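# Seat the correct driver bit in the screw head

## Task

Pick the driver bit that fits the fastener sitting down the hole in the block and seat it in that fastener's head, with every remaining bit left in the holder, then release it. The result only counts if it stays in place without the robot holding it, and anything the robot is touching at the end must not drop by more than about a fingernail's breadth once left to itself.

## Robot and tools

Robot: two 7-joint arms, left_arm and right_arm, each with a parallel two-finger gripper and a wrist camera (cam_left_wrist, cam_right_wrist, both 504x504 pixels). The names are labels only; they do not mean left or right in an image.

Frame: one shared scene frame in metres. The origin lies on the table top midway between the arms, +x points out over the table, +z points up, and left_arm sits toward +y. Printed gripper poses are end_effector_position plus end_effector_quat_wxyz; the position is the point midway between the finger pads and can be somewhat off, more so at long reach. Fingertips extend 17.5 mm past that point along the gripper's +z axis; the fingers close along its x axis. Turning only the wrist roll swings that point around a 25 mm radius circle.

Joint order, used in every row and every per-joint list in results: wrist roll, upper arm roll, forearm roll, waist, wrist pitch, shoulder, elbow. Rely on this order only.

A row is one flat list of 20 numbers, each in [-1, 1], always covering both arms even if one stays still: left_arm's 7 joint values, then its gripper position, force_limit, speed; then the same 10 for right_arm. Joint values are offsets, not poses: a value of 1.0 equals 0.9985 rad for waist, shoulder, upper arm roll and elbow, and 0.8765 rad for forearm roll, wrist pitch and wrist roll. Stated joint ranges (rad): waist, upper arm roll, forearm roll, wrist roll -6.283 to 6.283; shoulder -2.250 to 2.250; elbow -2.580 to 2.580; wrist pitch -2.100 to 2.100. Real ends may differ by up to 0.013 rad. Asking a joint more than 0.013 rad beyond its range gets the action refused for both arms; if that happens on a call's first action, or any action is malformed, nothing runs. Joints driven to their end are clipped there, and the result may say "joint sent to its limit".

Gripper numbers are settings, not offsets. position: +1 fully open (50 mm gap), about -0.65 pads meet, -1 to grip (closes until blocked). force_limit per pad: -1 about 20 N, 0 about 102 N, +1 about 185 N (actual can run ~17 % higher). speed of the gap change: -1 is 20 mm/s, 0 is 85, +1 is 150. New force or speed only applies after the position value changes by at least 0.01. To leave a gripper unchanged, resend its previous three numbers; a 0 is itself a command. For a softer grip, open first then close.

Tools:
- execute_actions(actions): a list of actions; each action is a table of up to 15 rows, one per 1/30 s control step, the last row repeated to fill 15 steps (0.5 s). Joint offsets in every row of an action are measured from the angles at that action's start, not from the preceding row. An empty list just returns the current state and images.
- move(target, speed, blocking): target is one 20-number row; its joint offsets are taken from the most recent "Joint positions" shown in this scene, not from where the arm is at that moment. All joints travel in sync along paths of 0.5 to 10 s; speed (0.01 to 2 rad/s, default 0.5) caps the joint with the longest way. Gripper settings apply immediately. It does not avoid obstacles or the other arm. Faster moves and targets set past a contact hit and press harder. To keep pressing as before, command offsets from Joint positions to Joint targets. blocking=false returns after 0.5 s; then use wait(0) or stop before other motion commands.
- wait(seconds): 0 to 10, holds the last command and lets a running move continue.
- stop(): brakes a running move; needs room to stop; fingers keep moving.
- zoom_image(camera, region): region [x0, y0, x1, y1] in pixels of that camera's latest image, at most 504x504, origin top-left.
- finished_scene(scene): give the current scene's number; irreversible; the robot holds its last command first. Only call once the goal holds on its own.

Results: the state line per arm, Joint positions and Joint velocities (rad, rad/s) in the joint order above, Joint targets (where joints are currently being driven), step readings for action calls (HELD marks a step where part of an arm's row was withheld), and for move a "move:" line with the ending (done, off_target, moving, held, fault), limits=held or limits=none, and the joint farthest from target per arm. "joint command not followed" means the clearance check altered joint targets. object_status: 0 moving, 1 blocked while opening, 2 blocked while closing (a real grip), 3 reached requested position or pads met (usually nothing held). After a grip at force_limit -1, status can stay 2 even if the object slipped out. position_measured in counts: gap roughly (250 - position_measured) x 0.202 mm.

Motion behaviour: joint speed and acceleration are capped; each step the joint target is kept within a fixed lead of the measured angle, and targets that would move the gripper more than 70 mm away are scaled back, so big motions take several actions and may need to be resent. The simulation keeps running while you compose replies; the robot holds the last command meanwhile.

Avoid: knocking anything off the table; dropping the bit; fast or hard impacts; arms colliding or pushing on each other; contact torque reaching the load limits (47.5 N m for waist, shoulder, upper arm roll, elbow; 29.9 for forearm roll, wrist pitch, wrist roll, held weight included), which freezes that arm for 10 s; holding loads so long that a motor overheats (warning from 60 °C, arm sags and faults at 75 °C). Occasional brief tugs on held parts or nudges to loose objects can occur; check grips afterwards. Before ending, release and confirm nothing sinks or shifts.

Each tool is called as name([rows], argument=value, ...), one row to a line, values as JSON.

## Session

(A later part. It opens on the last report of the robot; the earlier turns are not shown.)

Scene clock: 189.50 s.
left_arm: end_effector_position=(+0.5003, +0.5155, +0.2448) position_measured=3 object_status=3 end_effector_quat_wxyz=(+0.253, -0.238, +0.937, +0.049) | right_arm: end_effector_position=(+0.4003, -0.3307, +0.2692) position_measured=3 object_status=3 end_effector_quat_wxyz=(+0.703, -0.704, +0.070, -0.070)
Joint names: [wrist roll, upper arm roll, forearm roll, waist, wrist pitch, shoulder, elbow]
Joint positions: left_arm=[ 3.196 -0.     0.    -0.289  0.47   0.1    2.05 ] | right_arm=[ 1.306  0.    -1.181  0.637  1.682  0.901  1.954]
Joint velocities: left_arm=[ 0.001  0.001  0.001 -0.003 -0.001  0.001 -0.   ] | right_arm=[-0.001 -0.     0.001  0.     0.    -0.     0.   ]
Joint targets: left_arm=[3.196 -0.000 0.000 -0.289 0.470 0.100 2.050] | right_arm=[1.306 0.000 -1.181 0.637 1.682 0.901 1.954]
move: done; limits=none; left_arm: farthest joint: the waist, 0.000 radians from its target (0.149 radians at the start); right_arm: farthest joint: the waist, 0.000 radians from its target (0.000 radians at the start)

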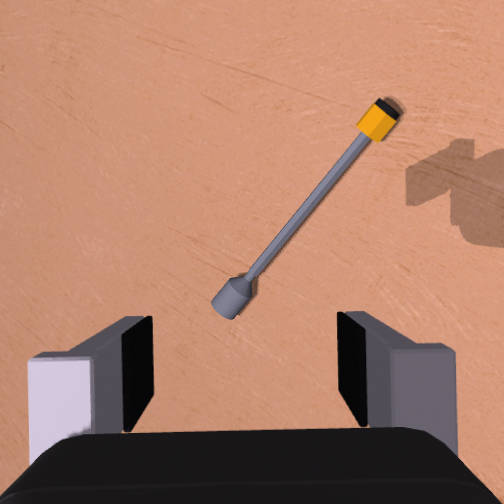

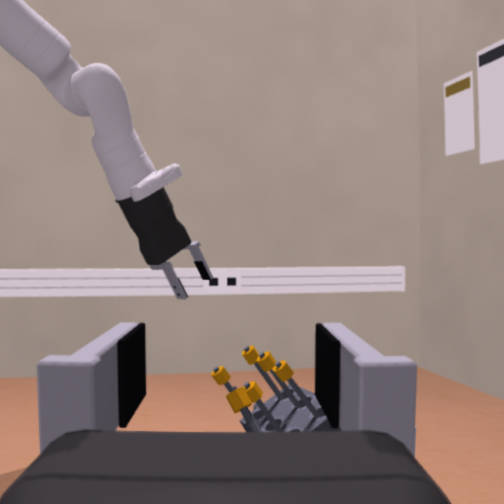

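zoom_image(camera="cam_left_wrist", region=[195, 250, 285, 340])

Region (195, 250, 285, 340) of cam_left_wrist's 504x504 image, scaled by 5.600.

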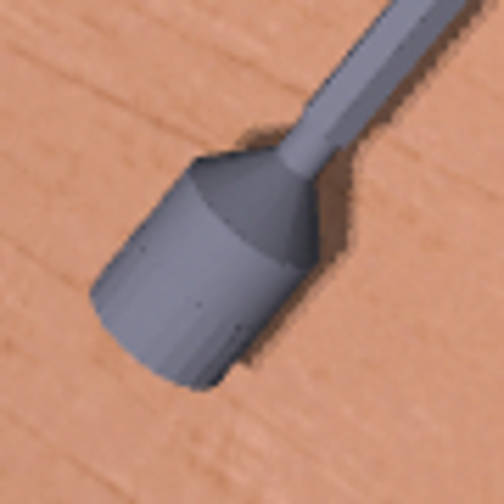

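finished_scene(scene=1)

The scene is finished: the task was done.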